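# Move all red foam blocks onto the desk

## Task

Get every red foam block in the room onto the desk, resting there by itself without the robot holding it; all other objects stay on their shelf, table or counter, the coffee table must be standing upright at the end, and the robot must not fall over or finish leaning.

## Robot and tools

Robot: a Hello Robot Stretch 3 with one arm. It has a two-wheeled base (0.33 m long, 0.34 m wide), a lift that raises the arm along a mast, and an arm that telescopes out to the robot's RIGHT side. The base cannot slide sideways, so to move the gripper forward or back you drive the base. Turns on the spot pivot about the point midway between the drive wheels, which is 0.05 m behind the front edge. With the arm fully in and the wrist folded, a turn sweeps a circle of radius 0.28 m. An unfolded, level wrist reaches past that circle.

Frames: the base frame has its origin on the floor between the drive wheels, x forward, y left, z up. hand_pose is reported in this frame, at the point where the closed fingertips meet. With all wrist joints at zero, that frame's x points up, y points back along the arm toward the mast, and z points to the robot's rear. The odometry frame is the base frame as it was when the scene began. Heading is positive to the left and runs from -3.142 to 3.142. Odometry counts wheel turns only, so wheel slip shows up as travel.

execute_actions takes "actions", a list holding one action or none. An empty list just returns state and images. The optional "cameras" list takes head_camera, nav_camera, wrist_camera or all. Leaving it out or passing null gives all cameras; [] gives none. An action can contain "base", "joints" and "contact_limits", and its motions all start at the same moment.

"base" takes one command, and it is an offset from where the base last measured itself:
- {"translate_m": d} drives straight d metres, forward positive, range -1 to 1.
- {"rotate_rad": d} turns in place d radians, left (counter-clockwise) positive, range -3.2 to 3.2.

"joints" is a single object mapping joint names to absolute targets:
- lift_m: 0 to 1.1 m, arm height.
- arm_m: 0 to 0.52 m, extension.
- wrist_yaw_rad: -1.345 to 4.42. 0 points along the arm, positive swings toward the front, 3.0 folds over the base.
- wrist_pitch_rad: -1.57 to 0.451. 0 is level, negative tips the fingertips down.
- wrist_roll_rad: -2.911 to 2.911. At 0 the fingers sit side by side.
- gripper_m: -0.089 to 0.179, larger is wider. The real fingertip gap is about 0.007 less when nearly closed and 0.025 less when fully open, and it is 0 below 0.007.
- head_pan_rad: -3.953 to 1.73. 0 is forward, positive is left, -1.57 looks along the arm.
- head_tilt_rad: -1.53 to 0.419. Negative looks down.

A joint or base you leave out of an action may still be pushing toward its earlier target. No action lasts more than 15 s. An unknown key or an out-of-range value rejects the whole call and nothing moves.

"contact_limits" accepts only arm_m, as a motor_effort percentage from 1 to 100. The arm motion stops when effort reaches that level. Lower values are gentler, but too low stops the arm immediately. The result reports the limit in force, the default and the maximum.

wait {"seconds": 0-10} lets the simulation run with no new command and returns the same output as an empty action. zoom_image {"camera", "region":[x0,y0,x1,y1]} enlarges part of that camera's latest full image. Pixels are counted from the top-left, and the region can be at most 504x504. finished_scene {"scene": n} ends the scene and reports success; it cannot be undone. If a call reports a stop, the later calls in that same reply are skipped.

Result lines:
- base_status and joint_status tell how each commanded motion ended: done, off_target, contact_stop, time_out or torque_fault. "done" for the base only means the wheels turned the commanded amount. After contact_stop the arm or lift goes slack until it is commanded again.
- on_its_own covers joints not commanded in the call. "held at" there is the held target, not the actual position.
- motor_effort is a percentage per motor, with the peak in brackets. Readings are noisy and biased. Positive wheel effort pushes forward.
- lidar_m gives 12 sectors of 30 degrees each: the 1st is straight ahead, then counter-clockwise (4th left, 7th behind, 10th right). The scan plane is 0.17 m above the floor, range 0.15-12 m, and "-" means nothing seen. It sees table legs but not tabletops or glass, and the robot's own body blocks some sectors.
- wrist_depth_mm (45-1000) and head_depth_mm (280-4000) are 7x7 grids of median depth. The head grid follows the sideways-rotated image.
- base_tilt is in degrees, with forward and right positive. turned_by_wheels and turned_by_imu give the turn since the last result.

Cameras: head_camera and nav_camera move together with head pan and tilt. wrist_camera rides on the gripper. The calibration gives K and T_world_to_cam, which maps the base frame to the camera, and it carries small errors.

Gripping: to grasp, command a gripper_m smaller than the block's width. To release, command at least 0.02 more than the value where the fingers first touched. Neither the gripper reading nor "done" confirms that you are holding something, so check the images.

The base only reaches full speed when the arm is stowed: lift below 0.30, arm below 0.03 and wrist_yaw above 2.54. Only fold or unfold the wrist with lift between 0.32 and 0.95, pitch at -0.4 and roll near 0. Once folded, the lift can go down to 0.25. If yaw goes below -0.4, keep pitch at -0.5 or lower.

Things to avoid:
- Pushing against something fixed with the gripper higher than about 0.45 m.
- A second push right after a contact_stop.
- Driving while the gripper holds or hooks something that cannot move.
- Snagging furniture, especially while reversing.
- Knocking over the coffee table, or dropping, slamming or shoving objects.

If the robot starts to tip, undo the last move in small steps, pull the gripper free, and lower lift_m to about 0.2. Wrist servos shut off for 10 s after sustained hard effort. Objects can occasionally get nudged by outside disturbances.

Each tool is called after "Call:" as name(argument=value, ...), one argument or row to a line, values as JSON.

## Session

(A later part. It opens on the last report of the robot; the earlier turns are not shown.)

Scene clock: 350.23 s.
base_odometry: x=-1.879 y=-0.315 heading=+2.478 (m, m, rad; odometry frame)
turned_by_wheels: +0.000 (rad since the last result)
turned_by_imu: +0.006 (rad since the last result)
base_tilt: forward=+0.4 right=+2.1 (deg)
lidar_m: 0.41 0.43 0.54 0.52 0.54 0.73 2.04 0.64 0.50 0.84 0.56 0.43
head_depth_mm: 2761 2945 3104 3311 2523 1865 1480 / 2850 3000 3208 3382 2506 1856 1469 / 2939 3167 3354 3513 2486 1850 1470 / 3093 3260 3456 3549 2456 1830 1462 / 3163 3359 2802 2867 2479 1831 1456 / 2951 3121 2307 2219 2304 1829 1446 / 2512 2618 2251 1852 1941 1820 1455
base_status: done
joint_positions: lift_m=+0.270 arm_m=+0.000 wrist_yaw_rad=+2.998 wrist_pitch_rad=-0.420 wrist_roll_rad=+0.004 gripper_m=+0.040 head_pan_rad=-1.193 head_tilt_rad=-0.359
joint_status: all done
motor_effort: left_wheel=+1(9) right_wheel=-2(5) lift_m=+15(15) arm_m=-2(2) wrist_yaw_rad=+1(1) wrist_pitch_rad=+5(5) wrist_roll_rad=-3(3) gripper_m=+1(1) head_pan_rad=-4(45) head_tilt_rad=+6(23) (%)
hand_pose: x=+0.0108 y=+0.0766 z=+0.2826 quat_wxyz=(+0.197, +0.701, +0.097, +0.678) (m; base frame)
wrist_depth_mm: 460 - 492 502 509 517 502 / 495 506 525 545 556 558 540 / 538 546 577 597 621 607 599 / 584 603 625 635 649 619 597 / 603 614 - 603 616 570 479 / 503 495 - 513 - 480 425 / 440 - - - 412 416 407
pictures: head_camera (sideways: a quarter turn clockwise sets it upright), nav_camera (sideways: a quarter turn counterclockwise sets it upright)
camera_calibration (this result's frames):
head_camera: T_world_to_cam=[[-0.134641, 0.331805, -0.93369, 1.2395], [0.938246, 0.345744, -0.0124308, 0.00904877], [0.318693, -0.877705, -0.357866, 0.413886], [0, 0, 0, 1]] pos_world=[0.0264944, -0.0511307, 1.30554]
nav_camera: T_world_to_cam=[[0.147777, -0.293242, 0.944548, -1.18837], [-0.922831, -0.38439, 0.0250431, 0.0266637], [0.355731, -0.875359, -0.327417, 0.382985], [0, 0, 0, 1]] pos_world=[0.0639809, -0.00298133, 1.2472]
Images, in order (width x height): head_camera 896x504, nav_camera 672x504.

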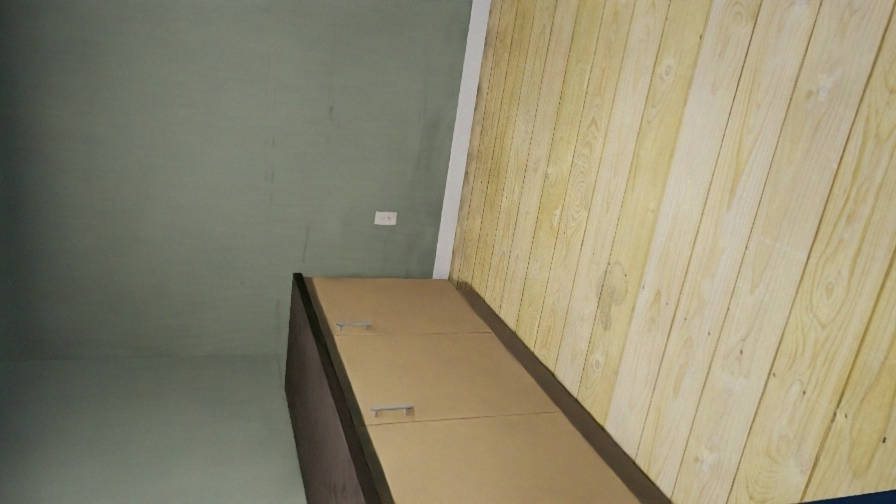

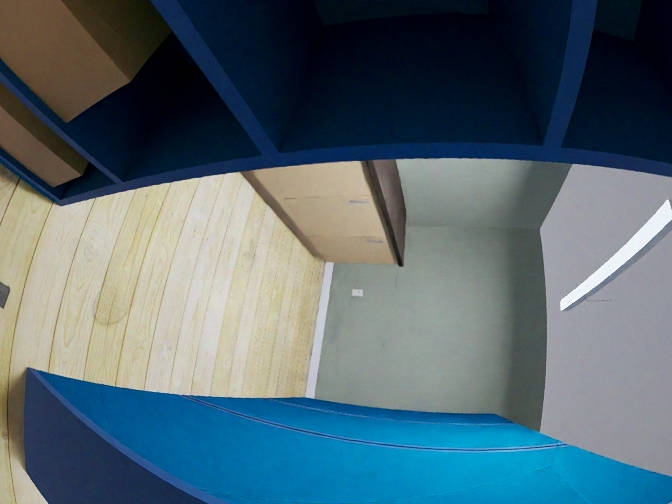

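Call:
execute_actions(
  actions=[
    {"base": {"translate_m": 0.11}},
  ],
  cameras=[],
)

Call:
execute_actions(
  actions=[
    {"base": {"rotate_rad": -1.575}, "joints": {"head_pan_rad": 0.0, "head_tilt_rad": -0.7}},
  ],
  cameras=["head_camera", "nav_camera"],
)

Scene clock: 372.53 s.
base_odometry: x=-1.965 y=-0.247 heading=+2.478 (m, m, rad; odometry frame)
turned_by_wheels: +0.000 (rad since the last result)
turned_by_imu: +0.001 (rad since the last result)
base_tilt: forward=+0.3 right=+2.0 (deg)
lidar_m: 0.31 0.32 0.54 0.52 0.54 0.73 2.05 0.64 0.56 1.29 0.43 0.32
head_depth_mm: 2761 2896 3092 3279 2539 1860 1474 / 2863 3004 3221 3365 2493 1864 1479 / 2957 3143 3331 3543 2485 1844 1465 / 3096 3256 3382 3334 2495 1819 1466 / 3163 3333 2636 2525 2432 1818 1450 / 2731 2890 2267 2001 2130 1759 1375 / 375 391 412 437 471 485 568
base_status: done
joint_positions: lift_m=+0.270 arm_m=+0.000 wrist_yaw_rad=+2.998 wrist_pitch_rad=-0.420 wrist_roll_rad=+0.004 gripper_m=+0.040 head_pan_rad=-1.193 head_tilt_rad=-0.359
joint_status: not commanded
motor_effort: left_wheel=+1(9) right_wheel=-1(7) lift_m=+15(15) arm_m=-2(3) wrist_yaw_rad=+2(2) wrist_pitch_rad=+5(5) wrist_roll_rad=-3(3) gripper_m=+1(1) head_pan_rad=-4(5) head_tilt_rad=+7(5) (%)
hand_pose: x=+0.0108 y=+0.0766 z=+0.2826 quat_wxyz=(+0.197, +0.701, +0.097, +0.678) (m; base frame)
wrist_depth_mm: 461 - 485 495 521 484 493 / 499 506 521 539 551 530 537 / 533 548 565 581 600 575 610 / 573 598 624 643 646 603 592 / 600 604 - 604 599 496 478 / 501 502 - 510 - 449 396 / 439 - - - 407 404 330
pictures: none
No camera images: the call's "cameras" was empty. Leave "cameras" out to get every camera's image.

Scene clock: 374.73 s.
base_odometry: x=-1.965 y=-0.247 heading=+0.903 (m, m, rad; odometry frame)
turned_by_wheels: -1.575 (rad since the last result)
turned_by_imu: -1.556 (rad since the last result)
base_tilt: forward=+0.3 right=+2.1 (deg)
lidar_m: 1.27 0.43 0.32 0.31 0.32 0.54 0.52 0.54 0.73 2.01 0.64 0.56
head_depth_mm: 875 871 868 863 864 861 1048 / 1245 1232 1225 1218 1218 1211 1155 / 2147 2107 2099 1923 1616 1386 1194 / 2858 3199 2674 2031 1645 1380 1188 / 2837 3197 2678 2025 1640 1372 1186 / 2841 3212 2637 2010 1636 1373 1187 / 2846 3212 2645 2017 1632 1370 1184
base_status: done
joint_positions: lift_m=+0.270 arm_m=+0.000 wrist_yaw_rad=+2.998 wrist_pitch_rad=-0.420 wrist_roll_rad=+0.004 gripper_m=+0.040 head_pan_rad=-0.007 head_tilt_rad=-0.692
joint_status: all done
motor_effort: left_wheel=+2(11) right_wheel=-2(8) lift_m=+15(15) arm_m=-3(2) wrist_yaw_rad=+2(1) wrist_pitch_rad=+5(6) wrist_roll_rad=-3(3) gripper_m=+0(0) head_pan_rad=+4(47) head_tilt_rad=-4(36) (%)
hand_pose: x=+0.0108 y=+0.0766 z=+0.2826 quat_wxyz=(+0.197, +0.701, +0.097, +0.678) (m; base frame)
wrist_depth_mm: 610 - 667 669 554 471 376 / 605 690 328 336 348 360 369 / 598 746 354 372 379 401 407 / 577 644 389 406 420 442 657 / 507 499 - 450 468 480 559 / 433 431 - 466 - 484 487 / 442 - - - 414 418 420
pictures: head_camera (sideways: a quarter turn clockwise sets it upright), nav_camera (sideways: a quarter turn counterclockwise sets it upright)
camera_calibration (this result's frames):
head_camera: T_world_to_cam=[[-0.643284, 0.00191784, -0.765625, 1.02343], [0.0266302, 0.999448, -0.0198713, 0.0242893], [0.765164, -0.0331717, -0.64298, 0.782131], [0, 0, 0, 1]] pos_world=[0.0592503, -0.00029409, 1.28694]
nav_camera: T_world_to_cam=[[0.617723, 0.0247059, 0.786007, -0.984456], [0.0168133, -0.999693, 0.018209, 0.0298387], [0.786216, 0.00196726, -0.617949, 0.758393], [0, 0, 0, 1]] pos_world=[0.0113595, 0.0526595, 1.24189]
Images, in order (width x height): head_camera 896x504, nav_camera 672x504.

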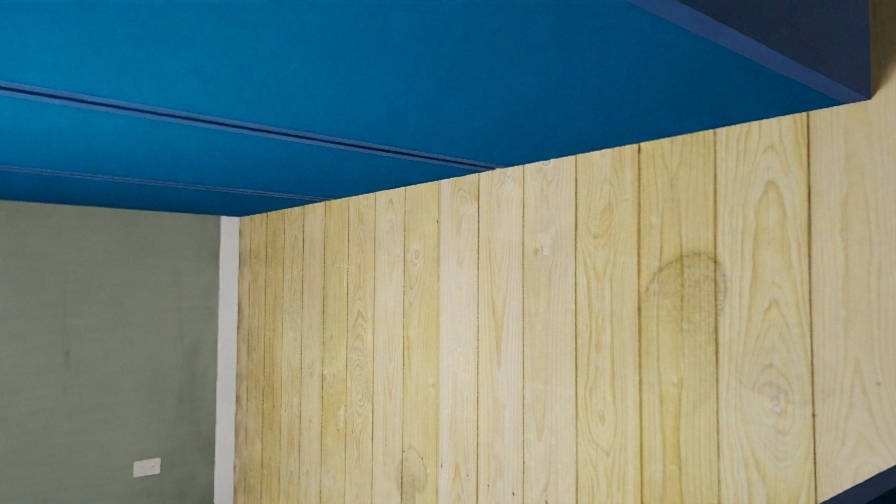

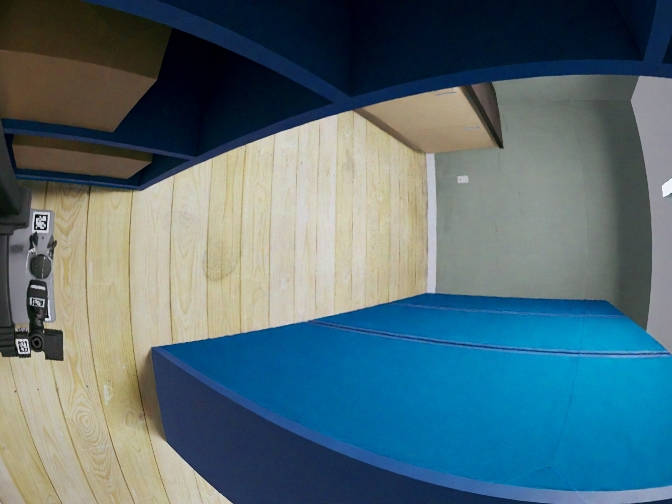

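Call:
execute_actions(
  actions=[
    {"base": {"translate_m": 0.7}, "joints": {"head_pan_rad": 0.5, "head_tilt_rad": -0.5}},
  ],
  cameras=["head_camera", "nav_camera"],
)

Scene clock: 389.67 s.
base_odometry: x=-1.532 y=+0.303 heading=+0.903 (m, m, rad; odometry frame)
turned_by_wheels: +0.000 (rad since the last result)
turned_by_imu: +0.004 (rad since the last result)
base_tilt: forward=+0.3 right=+2.0 (deg)
lidar_m: 1.29 1.47 1.11 1.52 0.41 0.41 1.21 1.27 0.34 0.33 0.34 0.47
head_depth_mm: 2146 2315 2490 2679 2034 1607 1326 / 2267 2418 2654 2756 2032 1600 1318 / 2349 2552 2758 2752 1999 1591 1318 / 2450 2621 2434 2581 1996 1575 1309 / 2533 2668 1974 2196 1995 1578 1306 / 2272 2280 1652 1784 1903 1570 1305 / 1997 2054 1424 1527 1662 1565 1301
base_status: done
joint_positions: lift_m=+0.270 arm_m=+0.000 wrist_yaw_rad=+2.998 wrist_pitch_rad=-0.420 wrist_roll_rad=+0.004 gripper_m=+0.040 head_pan_rad=+0.493 head_tilt_rad=-0.507
joint_status: all done
motor_effort: left_wheel=+1(10) right_wheel=-2(6) lift_m=+15(15) arm_m=-2(3) wrist_yaw_rad=+1(1) wrist_pitch_rad=+5(6) wrist_roll_rad=-3(2) gripper_m=+0(0) head_pan_rad=+3(38) head_tilt_rad=+4(26) (%)
hand_pose: x=+0.0108 y=+0.0766 z=+0.2826 quat_wxyz=(+0.197, +0.701, +0.097, +0.678) (m; base frame)
wrist_depth_mm: 383 - - - - - - / 367 490 - - - - - / 365 488 - - - - - / 363 505 775 756 755 743 748 / 396 539 - 609 624 584 583 / 423 493 - 508 - 486 485 / 442 - - - 410 413 417
pictures: head_camera (sideways: a quarter turn clockwise sets it upright), nav_camera (sideways: a quarter turn counterclockwise sets it upright)
camera_calibration (this result's frames):
head_camera: T_world_to_cam=[[-0.431561, -0.234889, -0.870966, 1.15948], [-0.452969, 0.891383, -0.0159501, 0.0221141], [0.780111, 0.387638, -0.491084, 0.584424], [0, 0, 0, 1]] pos_world=[0.0544863, 0.0260912, 1.29722]
nav_camera: T_world_to_cam=[[0.393446, 0.244427, 0.886259, -1.11381], [0.490825, -0.870972, 0.0223141, 0.0215979], [0.777361, 0.426219, -0.462652, 0.556398], [0, 0, 0, 1]] pos_world=[-0.00489978, 0.0539087, 1.24406]
Images, in order (width x height): head_camera 896x504, nav_camera 672x504.

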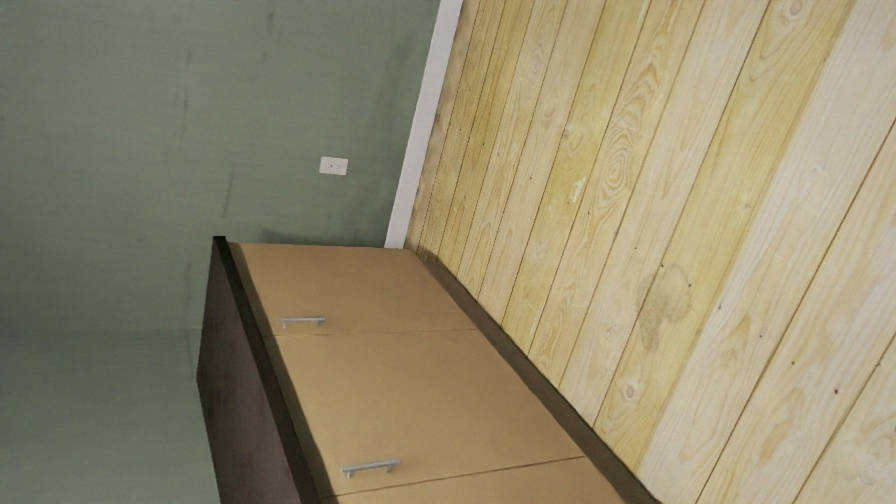

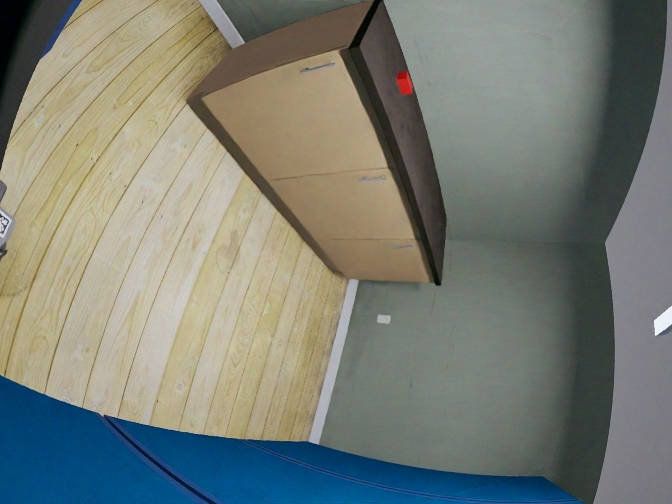

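Call:
execute_actions(
  actions=[
    {"base": {"translate_m": 0.5}, "joints": {"head_pan_rad": 1.2, "head_tilt_rad": -0.45}},
  ],
  cameras=["head_camera", "nav_camera"],
)

Scene clock: 400.50 s.
base_odometry: x=-1.222 y=+0.695 heading=+0.903 (m, m, rad; odometry frame)
turned_by_wheels: +0.000 (rad since the last result)
turned_by_imu: +0.003 (rad since the last result)
base_tilt: forward=+0.3 right=+2.1 (deg)
lidar_m: 1.32 1.46 1.07 1.04 1.69 0.84 1.21 0.47 0.34 0.33 0.34 0.47
head_depth_mm: 1711 1881 1526 1460 1644 1676 1375 / 1639 1795 1514 1368 1545 1675 1367 / 1581 1706 1475 1290 1449 1610 1359 / 1503 1646 1464 1226 1361 1552 1356 / 1441 1564 1454 1160 1280 1455 1350 / 1395 1493 1310 1107 1213 1356 1343 / 1334 1437 1405 1054 1153 1281 1336
base_status: done
joint_positions: lift_m=+0.270 arm_m=+0.000 wrist_yaw_rad=+2.998 wrist_pitch_rad=-0.420 wrist_roll_rad=+0.004 gripper_m=+0.040 head_pan_rad=+1.193 head_tilt_rad=-0.458
joint_status: all done
motor_effort: left_wheel=+1(10) right_wheel=-2(7) lift_m=+15(15) arm_m=-3(3) wrist_yaw_rad=+1(0) wrist_pitch_rad=+5(5) wrist_roll_rad=-3(3) gripper_m=+0(1) head_pan_rad=+5(44) head_tilt_rad=+6(15) (%)
hand_pose: x=+0.0108 y=+0.0766 z=+0.2826 quat_wxyz=(+0.197, +0.701, +0.097, +0.678) (m; base frame)
wrist_depth_mm: - - - 967 - - - / - - - - - - - / - - - - - - - / 783 780 761 746 745 754 743 / 622 606 - 605 617 587 591 / 496 495 - 509 - 495 495 / 444 - - - 416 416 410
pictures: head_camera (sideways: a quarter turn clockwise sets it upright), nav_camera (sideways: a quarter turn counterclockwise sets it upright)
camera_calibration (this result's frames):
head_camera: T_world_to_cam=[[-0.162905, -0.417665, -0.893878, 1.18772], [-0.920396, 0.390707, -0.0148208, 0.0234963], [0.355434, 0.820307, -0.448065, 0.53104], [0, 0, 0, 1]] pos_world=[0.0263617, 0.0512751, 1.29997]
nav_camera: T_world_to_cam=[[0.127345, 0.399748, 0.907736, -1.1402], [0.936069, -0.351045, 0.0232734, 0.0176315], [0.32796, 0.84674, -0.418895, 0.502201], [0, 0, 0, 1]] pos_world=[-0.0360076, 0.0367486, 1.24496]
Images, in order (width x height): head_camera 896x504, nav_camera 672x504.

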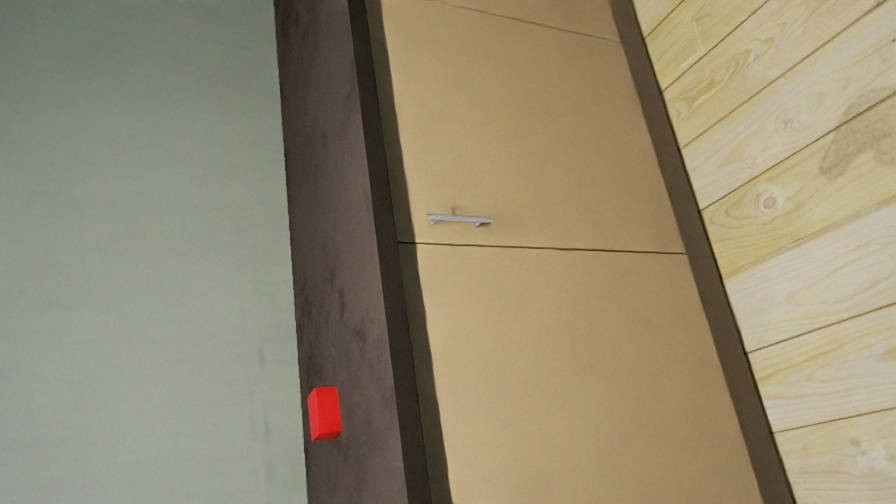

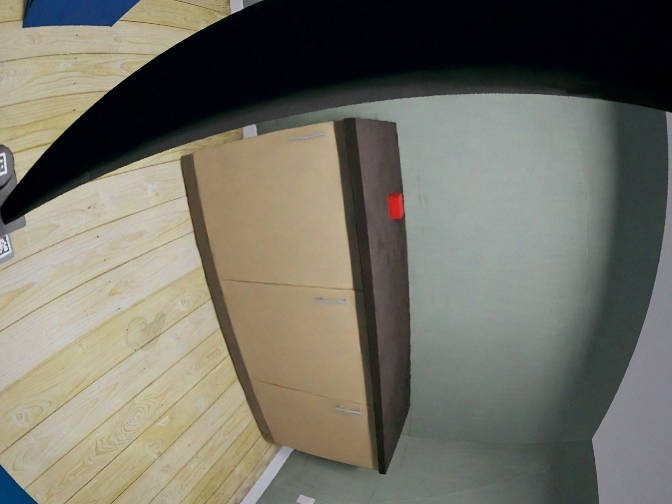

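Call:
execute_actions(
  actions=[
    {"base": {"rotate_rad": 1.256}, "joints": {"head_pan_rad": 0.0, "head_tilt_rad": -0.6}},
  ],
  cameras=[],
)

Call:
execute_actions(
  actions=[
    {"base": {"translate_m": 0.757}},
  ],
  cameras=[],
)

Call:
execute_actions(
  actions=[
    {"base": {"rotate_rad": 1.90}, "joints": {"head_pan_rad": -1.57, "head_tilt_rad": -0.55}},
  ],
  cameras=["head_camera", "nav_camera"],
)

Scene clock: 457.60 s.
base_odometry: x=-1.222 y=+0.695 heading=+2.159 (m, m, rad; odometry frame)
turned_by_wheels: +1.256 (rad since the last result)
turned_by_imu: +1.242 (rad since the last result)
base_tilt: forward=+0.3 right=+2.0 (deg)
lidar_m: 1.04 1.04 0.94 0.84 0.73 0.39 0.33 0.33 0.38 0.61 2.05 1.24
head_depth_mm: 1611 1713 1279 1490 1729 1499 1262 / 1561 1661 1225 1411 1671 1493 1258 / 1506 1598 1191 1340 1576 1485 1254 / 1456 1540 1142 1285 1486 1475 1246 / 1409 1488 1102 1222 1409 1478 1239 / 1367 1458 1071 1170 1335 1466 1239 / 1322 1418 1035 1127 1276 1457 1232
base_status: done
joint_positions: lift_m=+0.270 arm_m=+0.000 wrist_yaw_rad=+2.998 wrist_pitch_rad=-0.420 wrist_roll_rad=+0.004 gripper_m=+0.040 head_pan_rad=+0.007 head_tilt_rad=-0.593
joint_status: all done
motor_effort: left_wheel=-2(9) right_wheel=+2(11) lift_m=+15(15) arm_m=-3(2) wrist_yaw_rad=+1(0) wrist_pitch_rad=+6(5) wrist_roll_rad=-3(3) gripper_m=+1(1) head_pan_rad=-4(46) head_tilt_rad=-4(24) (%)
hand_pose: x=+0.0108 y=+0.0766 z=+0.2826 quat_wxyz=(+0.197, +0.701, +0.097, +0.678) (m; base frame)
wrist_depth_mm: - - - 814 903 - - / - - - 873 - - - / - - - 947 - - - / 689 774 758 768 759 744 736 / 582 612 - 592 616 584 586 / 500 497 - 512 - 486 485 / 437 - - - 415 416 416
pictures: none
No camera images: the call's "cameras" was empty. Leave "cameras" out to get every camera's image.

Scene clock: 461.77 s.
base_odometry: x=-1.642 y=+1.325 heading=+2.159 (m, m, rad; odometry frame)
turned_by_wheels: +0.000 (rad since the last result)
turned_by_imu: +0.004 (rad since the last result)
base_tilt: forward=+0.3 right=+2.1 (deg)
lidar_m: 0.31 0.31 0.35 1.69 1.02 1.25 1.06 1.05 1.19 1.83 0.68 0.37
head_depth_mm: 867 975 991 701 540 559 739 / 840 934 983 697 538 529 672 / 809 900 957 692 535 465 617 / 782 866 923 686 532 446 570 / 760 834 904 682 530 433 529 / 735 808 870 652 526 431 494 / 714 783 847 621 524 430 462
base_status: done
joint_positions: lift_m=+0.270 arm_m=+0.000 wrist_yaw_rad=+2.998 wrist_pitch_rad=-0.420 wrist_roll_rad=+0.004 gripper_m=+0.040 head_pan_rad=+0.007 head_tilt_rad=-0.594
joint_status: not commanded
motor_effort: left_wheel=-2(7) right_wheel=+2(10) lift_m=+15(15) arm_m=-3(2) wrist_yaw_rad=+2(1) wrist_pitch_rad=+5(5) wrist_roll_rad=-3(2) gripper_m=+0(0) head_pan_rad=-4(4) head_tilt_rad=-5(4) (%)
hand_pose: x=+0.0108 y=+0.0766 z=+0.2826 quat_wxyz=(+0.197, +0.701, +0.097, +0.678) (m; base frame)
wrist_depth_mm: 754 - - - - 334 264 / 797 853 - - - 347 271 / 880 927 - - 881 359 279 / 784 779 771 771 724 380 290 / 609 615 - 599 598 468 297 / 506 500 - 517 - 456 353 / 436 - - - 412 416 373
pictures: none
No camera images: the call's "cameras" was empty. Leave "cameras" out to get every camera's image.

Scene clock: 464.20 s.
base_odometry: x=-1.642 y=+1.325 heading=-2.224 (m, m, rad; odometry frame)
turned_by_wheels: +1.900 (rad since the last result)
turned_by_imu: +1.877 (rad since the last result)
base_tilt: forward=+0.3 right=+2.1 (deg)
lidar_m: 1.02 1.07 1.09 1.05 1.10 1.53 1.13 0.43 0.32 0.31 0.33 0.45
head_depth_mm: 744 817 904 747 564 455 495 / 743 816 905 740 562 453 496 / 741 818 897 736 560 450 496 / 743 816 892 661 557 449 494 / 742 818 891 725 553 447 495 / 743 817 891 723 551 445 494 / 741 817 893 715 548 443 495
base_status: done
joint_positions: lift_m=+0.270 arm_m=+0.000 wrist_yaw_rad=+2.998 wrist_pitch_rad=-0.420 wrist_roll_rad=+0.004 gripper_m=+0.040 head_pan_rad=-1.563 head_tilt_rad=-0.556
joint_status: all done
motor_effort: left_wheel=-1(12) right_wheel=+2(13) lift_m=+15(15) arm_m=-3(2) wrist_yaw_rad=+1(1) wrist_pitch_rad=+5(5) wrist_roll_rad=-3(3) gripper_m=+0(1) head_pan_rad=-4(45) head_tilt_rad=+4(11) (%)
hand_pose: x=+0.0108 y=+0.0766 z=+0.2826 quat_wxyz=(+0.197, +0.701, +0.097, +0.678) (m; base frame)
wrist_depth_mm: 928 - 961 992 - - - / 988 - - - - - - / - - - - - - - / 777 778 762 747 750 753 734 / 606 607 - 602 619 577 590 / 502 505 - 511 - 497 486 / 443 - - - 415 416 411
pictures: head_camera (sideways: a quarter turn clockwise sets it upright), nav_camera (sideways: a quarter turn counterclockwise sets it upright)
camera_calibration (this result's frames):
head_camera: T_world_to_cam=[[-0.0068665, 0.533956, -0.845484, 1.12366], [0.999754, -0.01416, -0.017062, 0.014699], [-0.0210824, -0.845393, -0.533728, 0.644797], [0, 0, 0, 1]] pos_world=[0.00661405, -0.0546687, 1.29443]
nav_camera: T_world_to_cam=[[0.0330847, -0.505483, 0.862202, -1.08023], [-0.99935, -0.0291088, 0.0212818, 0.0320333], [0.0143401, -0.862345, -0.506118, 0.617609], [0, 0, 0, 1]] pos_world=[0.0588951, -0.0125151, 1.24328]
Images, in order (width x height): head_camera 896x504, nav_camera 672x504.

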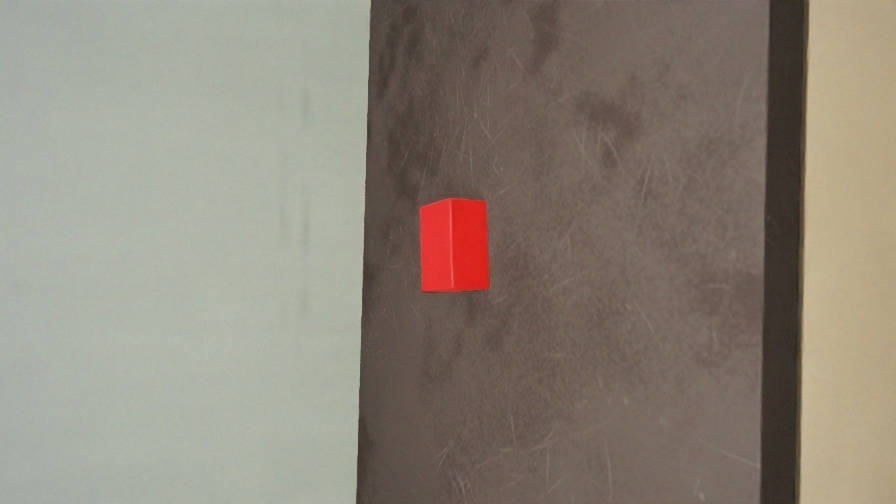

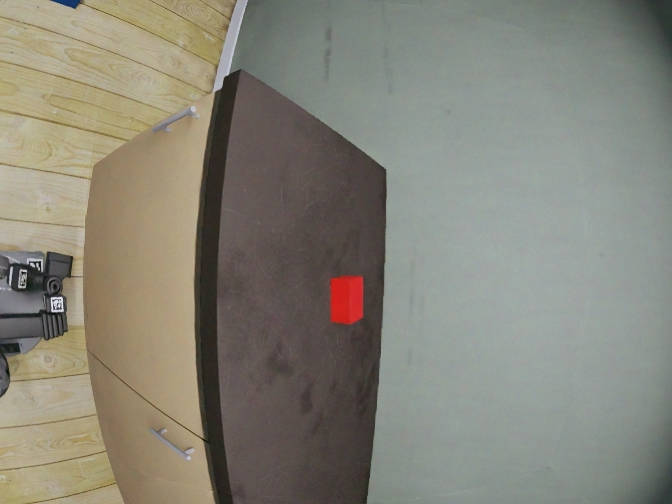

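Call:
execute_actions(
  actions=[
    {"joints": {"lift_m": 0.94, "wrist_pitch_rad": -0.4}},
  ],
  cameras=[],
)

Call:
execute_actions(
  actions=[
    {"joints": {"wrist_yaw_rad": 1.6, "gripper_m": 0.16}},
  ],
  cameras=[],
)

Call:
execute_actions(
  actions=[
    {"joints": {"lift_m": 1.06}},
  ],
  cameras=[],
)

Call:
execute_actions(
  actions=[
    {"joints": {"wrist_yaw_rad": 0.0, "wrist_pitch_rad": -0.8}},
  ],
  cameras=["head_camera", "wrist_camera"],
)

Scene clock: 506.10 s.
base_odometry: x=-1.642 y=+1.325 heading=-2.224 (m, m, rad; odometry frame)
turned_by_wheels: +0.000 (rad since the last result)
turned_by_imu: +0.001 (rad since the last result)
base_tilt: forward=+0.3 right=+2.1 (deg)
lidar_m: 1.02 1.07 1.09 1.05 1.10 1.53 1.13 0.43 0.32 0.31 0.33 0.45
head_depth_mm: 743 814 905 745 586 - - / 742 815 907 742 562 - - / 743 816 902 734 558 485 - / 742 815 893 661 556 474 - / 742 816 892 727 553 472 - / 744 816 891 720 551 457 - / 742 817 893 718 549 444 488
base_status: not commanded
joint_positions: lift_m=+0.940 arm_m=+0.000 wrist_yaw_rad=+2.998 wrist_pitch_rad=-0.420 wrist_roll_rad=+0.004 gripper_m=+0.040 head_pan_rad=-1.563 head_tilt_rad=-0.556
joint_status: all done
motor_effort: left_wheel=-2(2) right_wheel=+2(2) lift_m=+29(31) arm_m=-3(2) wrist_yaw_rad=+2(1) wrist_pitch_rad=+5(5) wrist_roll_rad=-3(2) gripper_m=+0(1) head_pan_rad=-4(5) head_tilt_rad=+3(3) (%)
hand_pose: x=+0.0108 y=+0.0766 z=+0.9518 quat_wxyz=(+0.197, +0.701, +0.097, +0.678) (m; base frame)
wrist_depth_mm: 905 - 929 960 - - - / 989 - - - - - - / - - - - - - - / - - - - - - - / - - - - - - - / - - - - - - - / - - - - - - -
pictures: none
No camera images: the call's "cameras" was empty. Leave "cameras" out to get every camera's image.

Scene clock: 507.80 s.
base_odometry: x=-1.642 y=+1.325 heading=-2.224 (m, m, rad; odometry frame)
turned_by_wheels: +0.000 (rad since the last result)
turned_by_imu: +0.000 (rad since the last result)
base_tilt: forward=+0.4 right=+2.1 (deg)
lidar_m: 1.02 1.06 1.09 1.06 1.10 1.53 1.13 0.43 0.32 0.31 0.33 0.45
head_depth_mm: 742 816 906 745 585 - - / 743 815 903 740 563 - - / 744 817 899 735 559 - - / 742 814 891 660 556 460 - / 743 814 891 726 552 447 482 / 742 814 890 722 550 445 482 / 744 814 890 718 547 443 -
base_status: not commanded
joint_positions: lift_m=+0.940 arm_m=+0.000 wrist_yaw_rad=+1.603 wrist_pitch_rad=-0.420 wrist_roll_rad=+0.004 gripper_m=+0.160 head_pan_rad=-1.563 head_tilt_rad=-0.556
joint_status: all done
motor_effort: left_wheel=-2(2) right_wheel=+2(3) lift_m=+29(29) arm_m=-3(3) wrist_yaw_rad=-2(4) wrist_pitch_rad=+5(5) wrist_roll_rad=-3(2) gripper_m=+1(97) head_pan_rad=-4(4) head_tilt_rad=+3(3) (%)
hand_pose: x=+0.2027 y=-0.1381 z=+0.9518 quat_wxyz=(+0.587, +0.600, -0.376, +0.393) (m; base frame)
wrist_depth_mm: - - 831 - - - 952 / - - 912 - - - 953 / - - - - - - 947 / - - - - - - 903 / - - - - - - 237 / - - - - - - 197 / - - - - - 332 177
pictures: none
No camera images: the call's "cameras" was empty. Leave "cameras" out to get every camera's image.

Scene clock: 509.73 s.
base_odometry: x=-1.642 y=+1.325 heading=-2.224 (m, m, rad; odometry frame)
turned_by_wheels: +0.000 (rad since the last result)
turned_by_imu: +0.000 (rad since the last result)
base_tilt: forward=+0.4 right=+2.0 (deg)
lidar_m: 1.02 1.07 1.09 1.05 1.10 1.54 1.13 0.43 0.32 0.31 0.33 0.45
head_depth_mm: 742 816 - - - - 495 / 743 816 - - - - 494 / 743 815 - - - - 510 / 742 816 892 659 574 - - / 742 815 893 728 563 - - / 742 815 891 723 552 - - / 742 816 891 716 578 - -
base_status: not commanded
joint_positions: lift_m=+1.060 arm_m=+0.000 wrist_yaw_rad=+1.603 wrist_pitch_rad=-0.420 wrist_roll_rad=+0.004 gripper_m=+0.160 head_pan_rad=-1.563 head_tilt_rad=-0.556
joint_status: all done
motor_effort: left_wheel=-2(2) right_wheel=+2(2) lift_m=+29(30) arm_m=-2(2) wrist_yaw_rad=-2(2) wrist_pitch_rad=+5(6) wrist_roll_rad=-3(3) gripper_m=+1(2) head_pan_rad=-5(5) head_tilt_rad=+5(3) (%)
hand_pose: x=+0.2027 y=-0.1381 z=+1.0719 quat_wxyz=(+0.587, +0.600, -0.376, +0.393) (m; base frame)
wrist_depth_mm: - - 834 - - - 934 / - - 925 - - - 945 / - - - - - - 921 / - - - - - - 942 / - - - - - - 895 / - - - - - - 808 / - - - - - 313 290
pictures: none
No camera images: the call's "cameras" was empty. Leave "cameras" out to get every camera's image.

Scene clock: 511.53 s.
base_odometry: x=-1.642 y=+1.325 heading=-2.224 (m, m, rad; odometry frame)
turned_by_wheels: +0.000 (rad since the last result)
turned_by_imu: +0.000 (rad since the last result)
base_tilt: forward=+0.4 right=+2.0 (deg)
lidar_m: 1.02 1.07 1.09 1.05 1.10 1.52 1.13 0.43 0.32 0.31 0.33 0.45
head_depth_mm: 745 818 - - - - 523 / 742 815 - - - - - / 741 815 - - - - - / 742 815 891 - 537 - 509 / 745 817 894 727 553 434 495 / 743 814 893 722 569 433 496 / 744 816 892 715 548 444 495
base_status: not commanded
joint_positions: lift_m=+1.060 arm_m=+0.000 wrist_yaw_rad=+0.003 wrist_pitch_rad=-0.808 wrist_roll_rad=+0.003 gripper_m=+0.160 head_pan_rad=-1.563 head_tilt_rad=-0.556
joint_status: all done
motor_effort: left_wheel=-2(2) right_wheel=+3(3) lift_m=+29(29) arm_m=-2(2) wrist_yaw_rad=-2(1) wrist_pitch_rad=+2(5) wrist_roll_rad=-2(3) gripper_m=+0(1) head_pan_rad=-4(4) head_tilt_rad=+3(4) (%)
hand_pose: x=-0.0211 y=-0.3048 z=+0.9963 quat_wxyz=(+0.650, +0.279, -0.650, -0.278) (m; base frame)
wrist_depth_mm: 688 491 479 457 460 458 451 / 764 405 399 387 395 386 384 / 357 348 342 343 336 335 328 / 309 305 303 300 296 295 292 / 274 275 269 268 265 263 263 / 244 - 243 241 237 236 235 / - 488 389 247 227 222 221
pictures: head_camera (sideways: a quarter turn clockwise sets it upright), wrist_camera
camera_calibration (this result's frames):
head_camera: T_world_to_cam=[[-0.00686643, 0.533957, -0.845484, 1.12366], [0.999754, -0.0141601, -0.017062, 0.014699], [-0.0210825, -0.845393, -0.533728, 0.644797], [0, 0, 0, 1]] pos_world=[0.00661405, -0.0546687, 1.29443]
wrist_camera: T_world_to_cam=[[-0.999363, -0.022904, -0.027384, 0.00834623], [-0.0027827, 0.814706, -0.579868, 0.860607], [0.0355912, -0.579422, -0.81425, 0.800023], [0, 0, 0, 1]] pos_world=[-0.0177381, -0.2374, 1.15069]
Images, in order (width x height): head_camera 896x504, wrist_camera 644x364.

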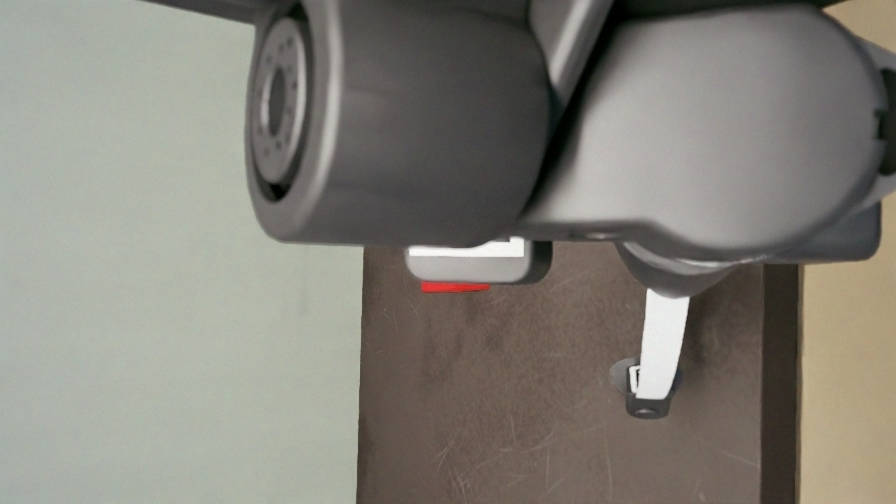

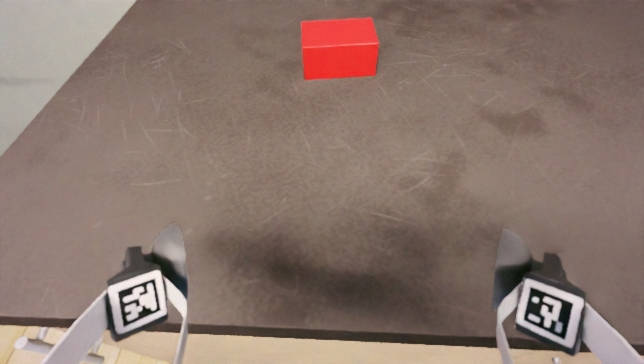

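Call:
execute_actions(
  actions=[
    {"joints": {"lift_m": 1.0, "arm_m": 0.2}},
  ],
  cameras=["wrist_camera"],
)

Scene clock: 528.53 s.
base_odometry: x=-1.642 y=+1.325 heading=-2.224 (m, m, rad; odometry frame)
turned_by_wheels: +0.000 (rad since the last result)
turned_by_imu: +0.000 (rad since the last result)
base_tilt: forward=+0.4 right=+2.0 (deg)
lidar_m: 1.02 1.06 1.09 1.06 1.10 1.53 1.13 0.43 0.32 0.31 0.33 0.45
head_depth_mm: 742 815 - 713 564 454 493 / 743 805 - 677 561 452 494 / 742 806 - - 558 450 495 / 743 816 891 - 538 448 495 / 744 816 891 759 553 447 495 / 743 816 894 722 550 445 495 / 742 815 893 718 547 443 494
base_status: not commanded
joint_positions: lift_m=+1.000 arm_m=+0.200 wrist_yaw_rad=+0.002 wrist_pitch_rad=-0.810 wrist_roll_rad=+0.003 gripper_m=+0.160 head_pan_rad=-1.563 head_tilt_rad=-0.556
joint_status: all done
motor_effort: left_wheel=-2(2) right_wheel=+2(2) lift_m=+15(27) arm_m=+1(2) wrist_yaw_rad=+0(2) wrist_pitch_rad=+3(3) wrist_roll_rad=-3(2) gripper_m=+2(1) head_pan_rad=-4(4) head_tilt_rad=+3(3) (%)
hand_pose: x=-0.0213 y=-0.5039 z=+0.9369 quat_wxyz=(+0.649, +0.279, -0.650, -0.279) (m; base frame)
wrist_depth_mm: 386 363 361 353 348 343 338 / 308 306 300 224 292 290 284 / 266 263 260 203 238 250 247 / 232 229 227 220 223 220 218 / 205 208 202 200 199 199 196 / 186 - 182 181 180 179 177 / 171 166 166 164 164 162 161
pictures: wrist_camera
camera_calibration (this result's frames):
wrist_camera: T_world_to_cam=[[-0.999395, -0.0214097, -0.0274163, 0.00270864], [-0.00160248, 0.815654, -0.578538, 0.987629], [0.0347486, -0.578144, -0.815195, 0.63777], [0, 0, 0, 1]] pos_world=[-0.0178719, -0.436783, 1.09136]
Images, in order (width x height): wrist_camera 644x364.

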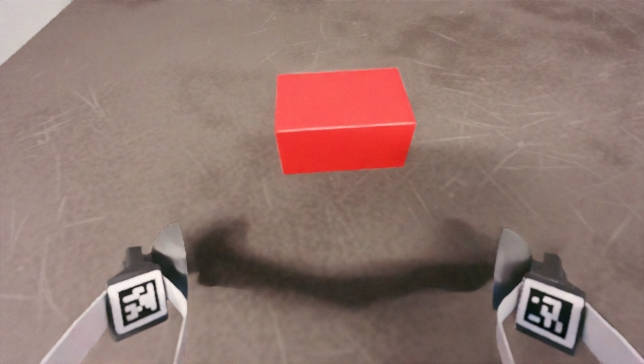

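Call:
execute_actions(
  actions=[
    {"joints": {"lift_m": 0.997, "arm_m": 0.30}},
  ],
  cameras=["wrist_camera"],
)

Call:
execute_actions(
  actions=[
    {"joints": {"gripper_m": 0.06}},
  ],
  cameras=["wrist_camera"],
)

Scene clock: 541.33 s.
base_odometry: x=-1.642 y=+1.325 heading=-2.224 (m, m, rad; odometry frame)
turned_by_wheels: +0.000 (rad since the last result)
turned_by_imu: +0.000 (rad since the last result)
base_tilt: forward=+0.3 right=+2.1 (deg)
lidar_m: 1.02 1.07 1.09 1.05 1.10 1.53 1.13 0.43 0.32 0.31 0.33 0.45
head_depth_mm: 743 803 - 713 563 454 495 / 742 794 904 739 562 452 495 / 741 792 - 690 559 450 495 / 742 804 889 645 556 449 495 / 743 818 891 729 553 447 495 / 742 815 892 722 551 444 494 / 743 814 889 720 547 444 495
base_status: not commanded
joint_positions: lift_m=+0.997 arm_m=+0.300 wrist_yaw_rad=+0.002 wrist_pitch_rad=-0.810 wrist_roll_rad=+0.003 gripper_m=+0.160 head_pan_rad=-1.563 head_tilt_rad=-0.556
joint_status: all done
motor_effort: left_wheel=-2(2) right_wheel=+2(2) lift_m=+15(16) arm_m=+1(2) wrist_yaw_rad=-1(1) wrist_pitch_rad=+3(3) wrist_roll_rad=-3(2) gripper_m=+1(0) head_pan_rad=-4(4) head_tilt_rad=+4(4) (%)
hand_pose: x=-0.0213 y=-0.6039 z=+0.9339 quat_wxyz=(+0.649, +0.279, -0.650, -0.279) (m; base frame)
wrist_depth_mm: 354 352 345 339 338 332 328 / 305 301 295 293 289 284 280 / 260 256 256 253 249 245 243 / 227 225 225 166 212 216 214 / 202 203 195 148 147 195 193 / 181 - 177 138 140 176 173 / 168 161 163 162 161 159 159
pictures: wrist_camera
camera_calibration (this result's frames):
wrist_camera: T_world_to_cam=[[-0.999395, -0.0214025, -0.0274166, 0.000489214], [-0.00159698, 0.815663, -0.578526, 1.06745], [0.0347446, -0.578132, -0.815203, 0.577533], [0, 0, 0, 1]] pos_world=[-0.0178726, -0.536782, 1.08837]
Images, in order (width x height): wrist_camera 644x364.

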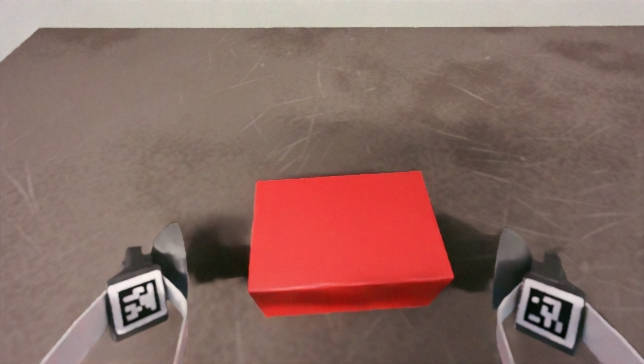

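Scene clock: 542.83 s.
base_odometry: x=-1.642 y=+1.325 heading=-2.224 (m, m, rad; odometry frame)
turned_by_wheels: +0.000 (rad since the last result)
turned_by_imu: +0.000 (rad since the last result)
base_tilt: forward=+0.4 right=+2.1 (deg)
lidar_m: 1.02 1.07 1.08 1.05 1.10 1.53 1.13 0.43 0.32 0.31 0.33 0.45
head_depth_mm: 742 805 - 711 564 454 494 / 743 795 904 738 561 452 495 / 742 793 - 721 558 450 494 / 741 804 890 660 556 449 495 / 741 818 893 725 552 447 494 / 742 816 892 723 550 445 494 / 743 815 893 717 547 444 494
base_status: not commanded
joint_positions: lift_m=+0.997 arm_m=+0.300 wrist_yaw_rad=+0.002 wrist_pitch_rad=-0.811 wrist_roll_rad=+0.003 gripper_m=+0.061 head_pan_rad=-1.563 head_tilt_rad=-0.556
joint_status: all done
motor_effort: left_wheel=-2(2) right_wheel=+3(3) lift_m=+15(15) arm_m=+2(1) wrist_yaw_rad=-1(1) wrist_pitch_rad=+3(3) wrist_roll_rad=-2(3) gripper_m=-15(100) head_pan_rad=-3(4) head_tilt_rad=+4(4) (%)
hand_pose: x=-0.0213 y=-0.6038 z=+0.9338 quat_wxyz=(+0.649, +0.279, -0.650, -0.279) (m; base frame)
wrist_depth_mm: 356 351 346 341 334 335 329 / 299 301 296 292 288 283 278 / 259 256 253 251 246 245 242 / 227 225 222 164 214 215 214 / 202 201 194 145 146 193 192 / 181 181 137 136 136 178 174 / 167 164 162 161 161 156 158
pictures: wrist_camera
camera_calibration (this result's frames):
wrist_camera: T_world_to_cam=[[-0.999395, -0.0213838, -0.0274309, 0.000513749], [-0.00159844, 0.816079, -0.577938, 1.06697], [0.0347442, -0.577545, -0.815619, 0.578267], [0, 0, 0, 1]] pos_world=[-0.0178725, -0.536747, 1.0883]
Images, in order (width x height): wrist_camera 644x364.

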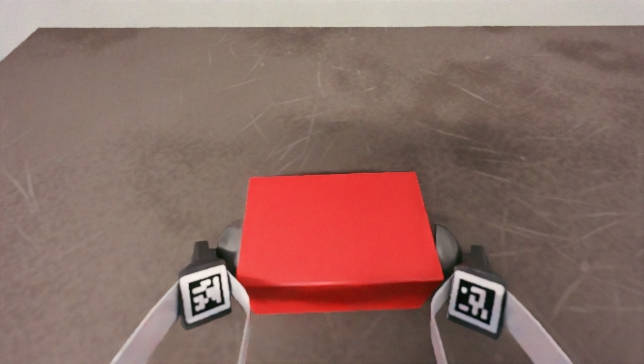

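Call:
execute_actions(
  actions=[
    {"joints": {"lift_m": 1.07}},
  ],
  cameras=[],
)

Call:
execute_actions(
  actions=[
    {"joints": {"arm_m": 0.0, "wrist_pitch_rad": -0.4, "head_pan_rad": 0.5, "head_tilt_rad": -0.3}},
  ],
  cameras=["all"],
)

Scene clock: 550.63 s.
base_odometry: x=-1.642 y=+1.325 heading=-2.224 (m, m, rad; odometry frame)
turned_by_wheels: +0.000 (rad since the last result)
turned_by_imu: +0.000 (rad since the last result)
base_tilt: forward=+0.3 right=+2.1 (deg)
lidar_m: 1.02 1.07 1.09 1.06 1.10 1.54 1.13 0.43 0.32 0.31 0.33 0.45
head_depth_mm: 723 837 905 747 564 454 494 / 724 805 904 741 561 452 494 / 724 - 904 706 560 450 494 / 733 804 - 671 556 448 495 / 745 817 893 723 552 446 494 / 743 815 889 720 550 446 495 / 744 817 891 717 548 443 494
base_status: not commanded
joint_positions: lift_m=+1.070 arm_m=+0.300 wrist_yaw_rad=+0.002 wrist_pitch_rad=-0.812 wrist_roll_rad=+0.003 gripper_m=+0.061 head_pan_rad=-1.563 head_tilt_rad=-0.556
joint_status: all done
motor_effort: left_wheel=-2(2) right_wheel=+2(3) lift_m=+29(29) arm_m=+2(1) wrist_yaw_rad=-1(1) wrist_pitch_rad=+3(3) wrist_roll_rad=-2(2) gripper_m=-16(16) head_pan_rad=-4(4) head_tilt_rad=+5(3) (%)
hand_pose: x=-0.0213 y=-0.6036 z=+1.0058 quat_wxyz=(+0.649, +0.279, -0.650, -0.279) (m; base frame)
wrist_depth_mm: 376 370 365 359 357 349 347 / 427 405 399 398 387 383 380 / 372 358 352 347 347 338 337 / 316 315 310 164 296 303 300 / 283 281 272 146 147 270 270 / 254 253 137 137 136 249 243 / 231 231 228 226 227 219 223
pictures: none
No camera images: the call's "cameras" was empty. Leave "cameras" out to get every camera's image.

Scene clock: 554.07 s.
base_odometry: x=-1.642 y=+1.325 heading=-2.224 (m, m, rad; odometry frame)
turned_by_wheels: +0.000 (rad since the last result)
turned_by_imu: +0.000 (rad since the last result)
base_tilt: forward=+0.3 right=+2.0 (deg)
lidar_m: 1.02 1.07 1.09 1.05 1.10 1.53 1.13 0.43 0.32 0.31 0.33 0.45
head_depth_mm: 850 886 930 978 1029 1090 1157 / 885 924 974 1034 1093 1158 1230 / 933 975 1031 1090 1157 1229 1319 / 1915 2027 2138 2278 2397 1882 1481 / 2035 2120 2272 2411 2541 1934 1527 / 2128 2271 2433 2581 2652 1933 1514 / 2274 2416 2590 2720 2380 1605 1513
base_status: not commanded
joint_positions: lift_m=+1.070 arm_m=+0.000 wrist_yaw_rad=+0.002 wrist_pitch_rad=-0.424 wrist_roll_rad=+0.003 gripper_m=+0.061 head_pan_rad=+0.493 head_tilt_rad=-0.310
joint_status: all done
motor_effort: left_wheel=-2(2) right_wheel=+3(3) lift_m=+29(29) arm_m=-2(2) wrist_yaw_rad=-1(1) wrist_pitch_rad=+6(6) wrist_roll_rad=-3(3) gripper_m=-15(15) head_pan_rad=+3(46) head_tilt_rad=+7(29) (%)
hand_pose: x=-0.0212 y=-0.3689 z=+1.0809 quat_wxyz=(+0.690, +0.149, -0.692, -0.149) (m; base frame)
wrist_depth_mm: 604 606 575 573 566 559 559 / 661 647 624 631 623 611 599 / 709 706 678 659 656 649 648 / 802 754 545 164 517 529 520 / 865 443 417 146 147 425 428 / 376 361 137 137 136 363 351 / 309 310 306 303 305 293 298
pictures: head_camera (sideways: a quarter turn clockwise sets it upright), nav_camera (sideways: a quarter turn counterclockwise sets it upright), wrist_camera
camera_calibration (this result's frames):
head_camera: T_world_to_cam=[[-0.273326, -0.149872, -0.950174, 1.26187], [-0.45057, 0.892671, -0.011192, 0.0159085], [0.849871, 0.425061, -0.311518, 0.350327], [0, 0, 0, 1]] pos_world=[0.0543358, 0.0260074, 1.3083]
nav_camera: T_world_to_cam=[[0.233073, 0.158264, 0.959495, -1.20841], [0.486601, -0.873242, 0.0258358, 0.0170326], [0.84196, 0.460869, -0.28054, 0.31901], [0, 0, 0, 1]] pos_world=[0.00476555, 0.0590993, 1.24852]
wrist_camera: T_world_to_cam=[[-0.999373, -0.0305607, -0.0178866, -0.00396845], [-0.00135555, 0.537772, -0.84309, 1.14428], [0.0353843, -0.842537, -0.537476, 0.435507], [0, 0, 0, 1]] pos_world=[-0.017825, -0.248549, 1.19873]
Images, in order (width x height): head_camera 896x504, nav_camera 672x504, wrist_camera 644x364.

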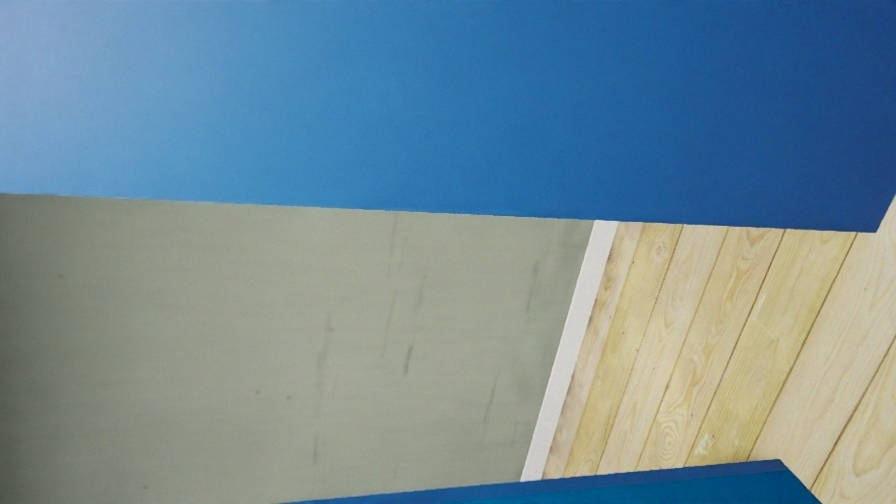

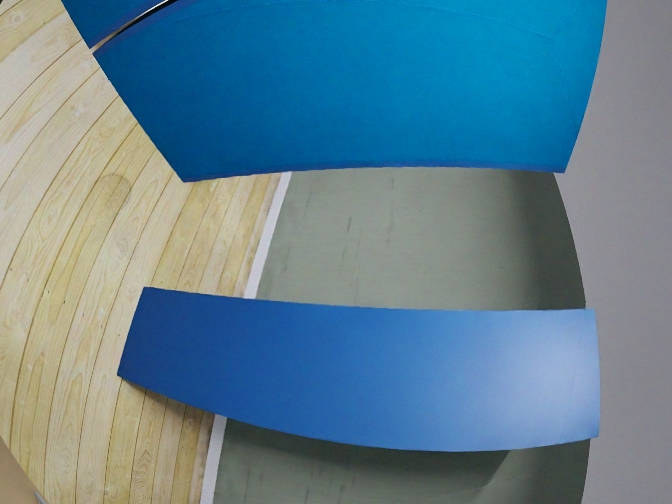

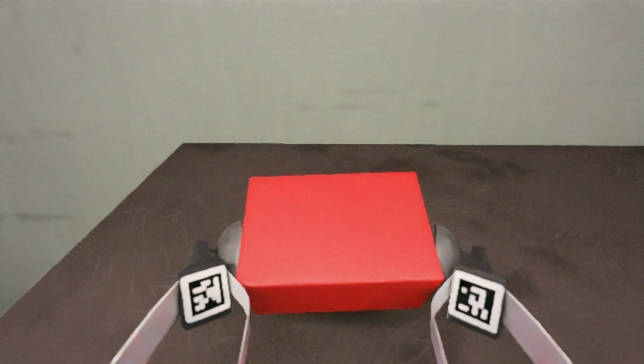

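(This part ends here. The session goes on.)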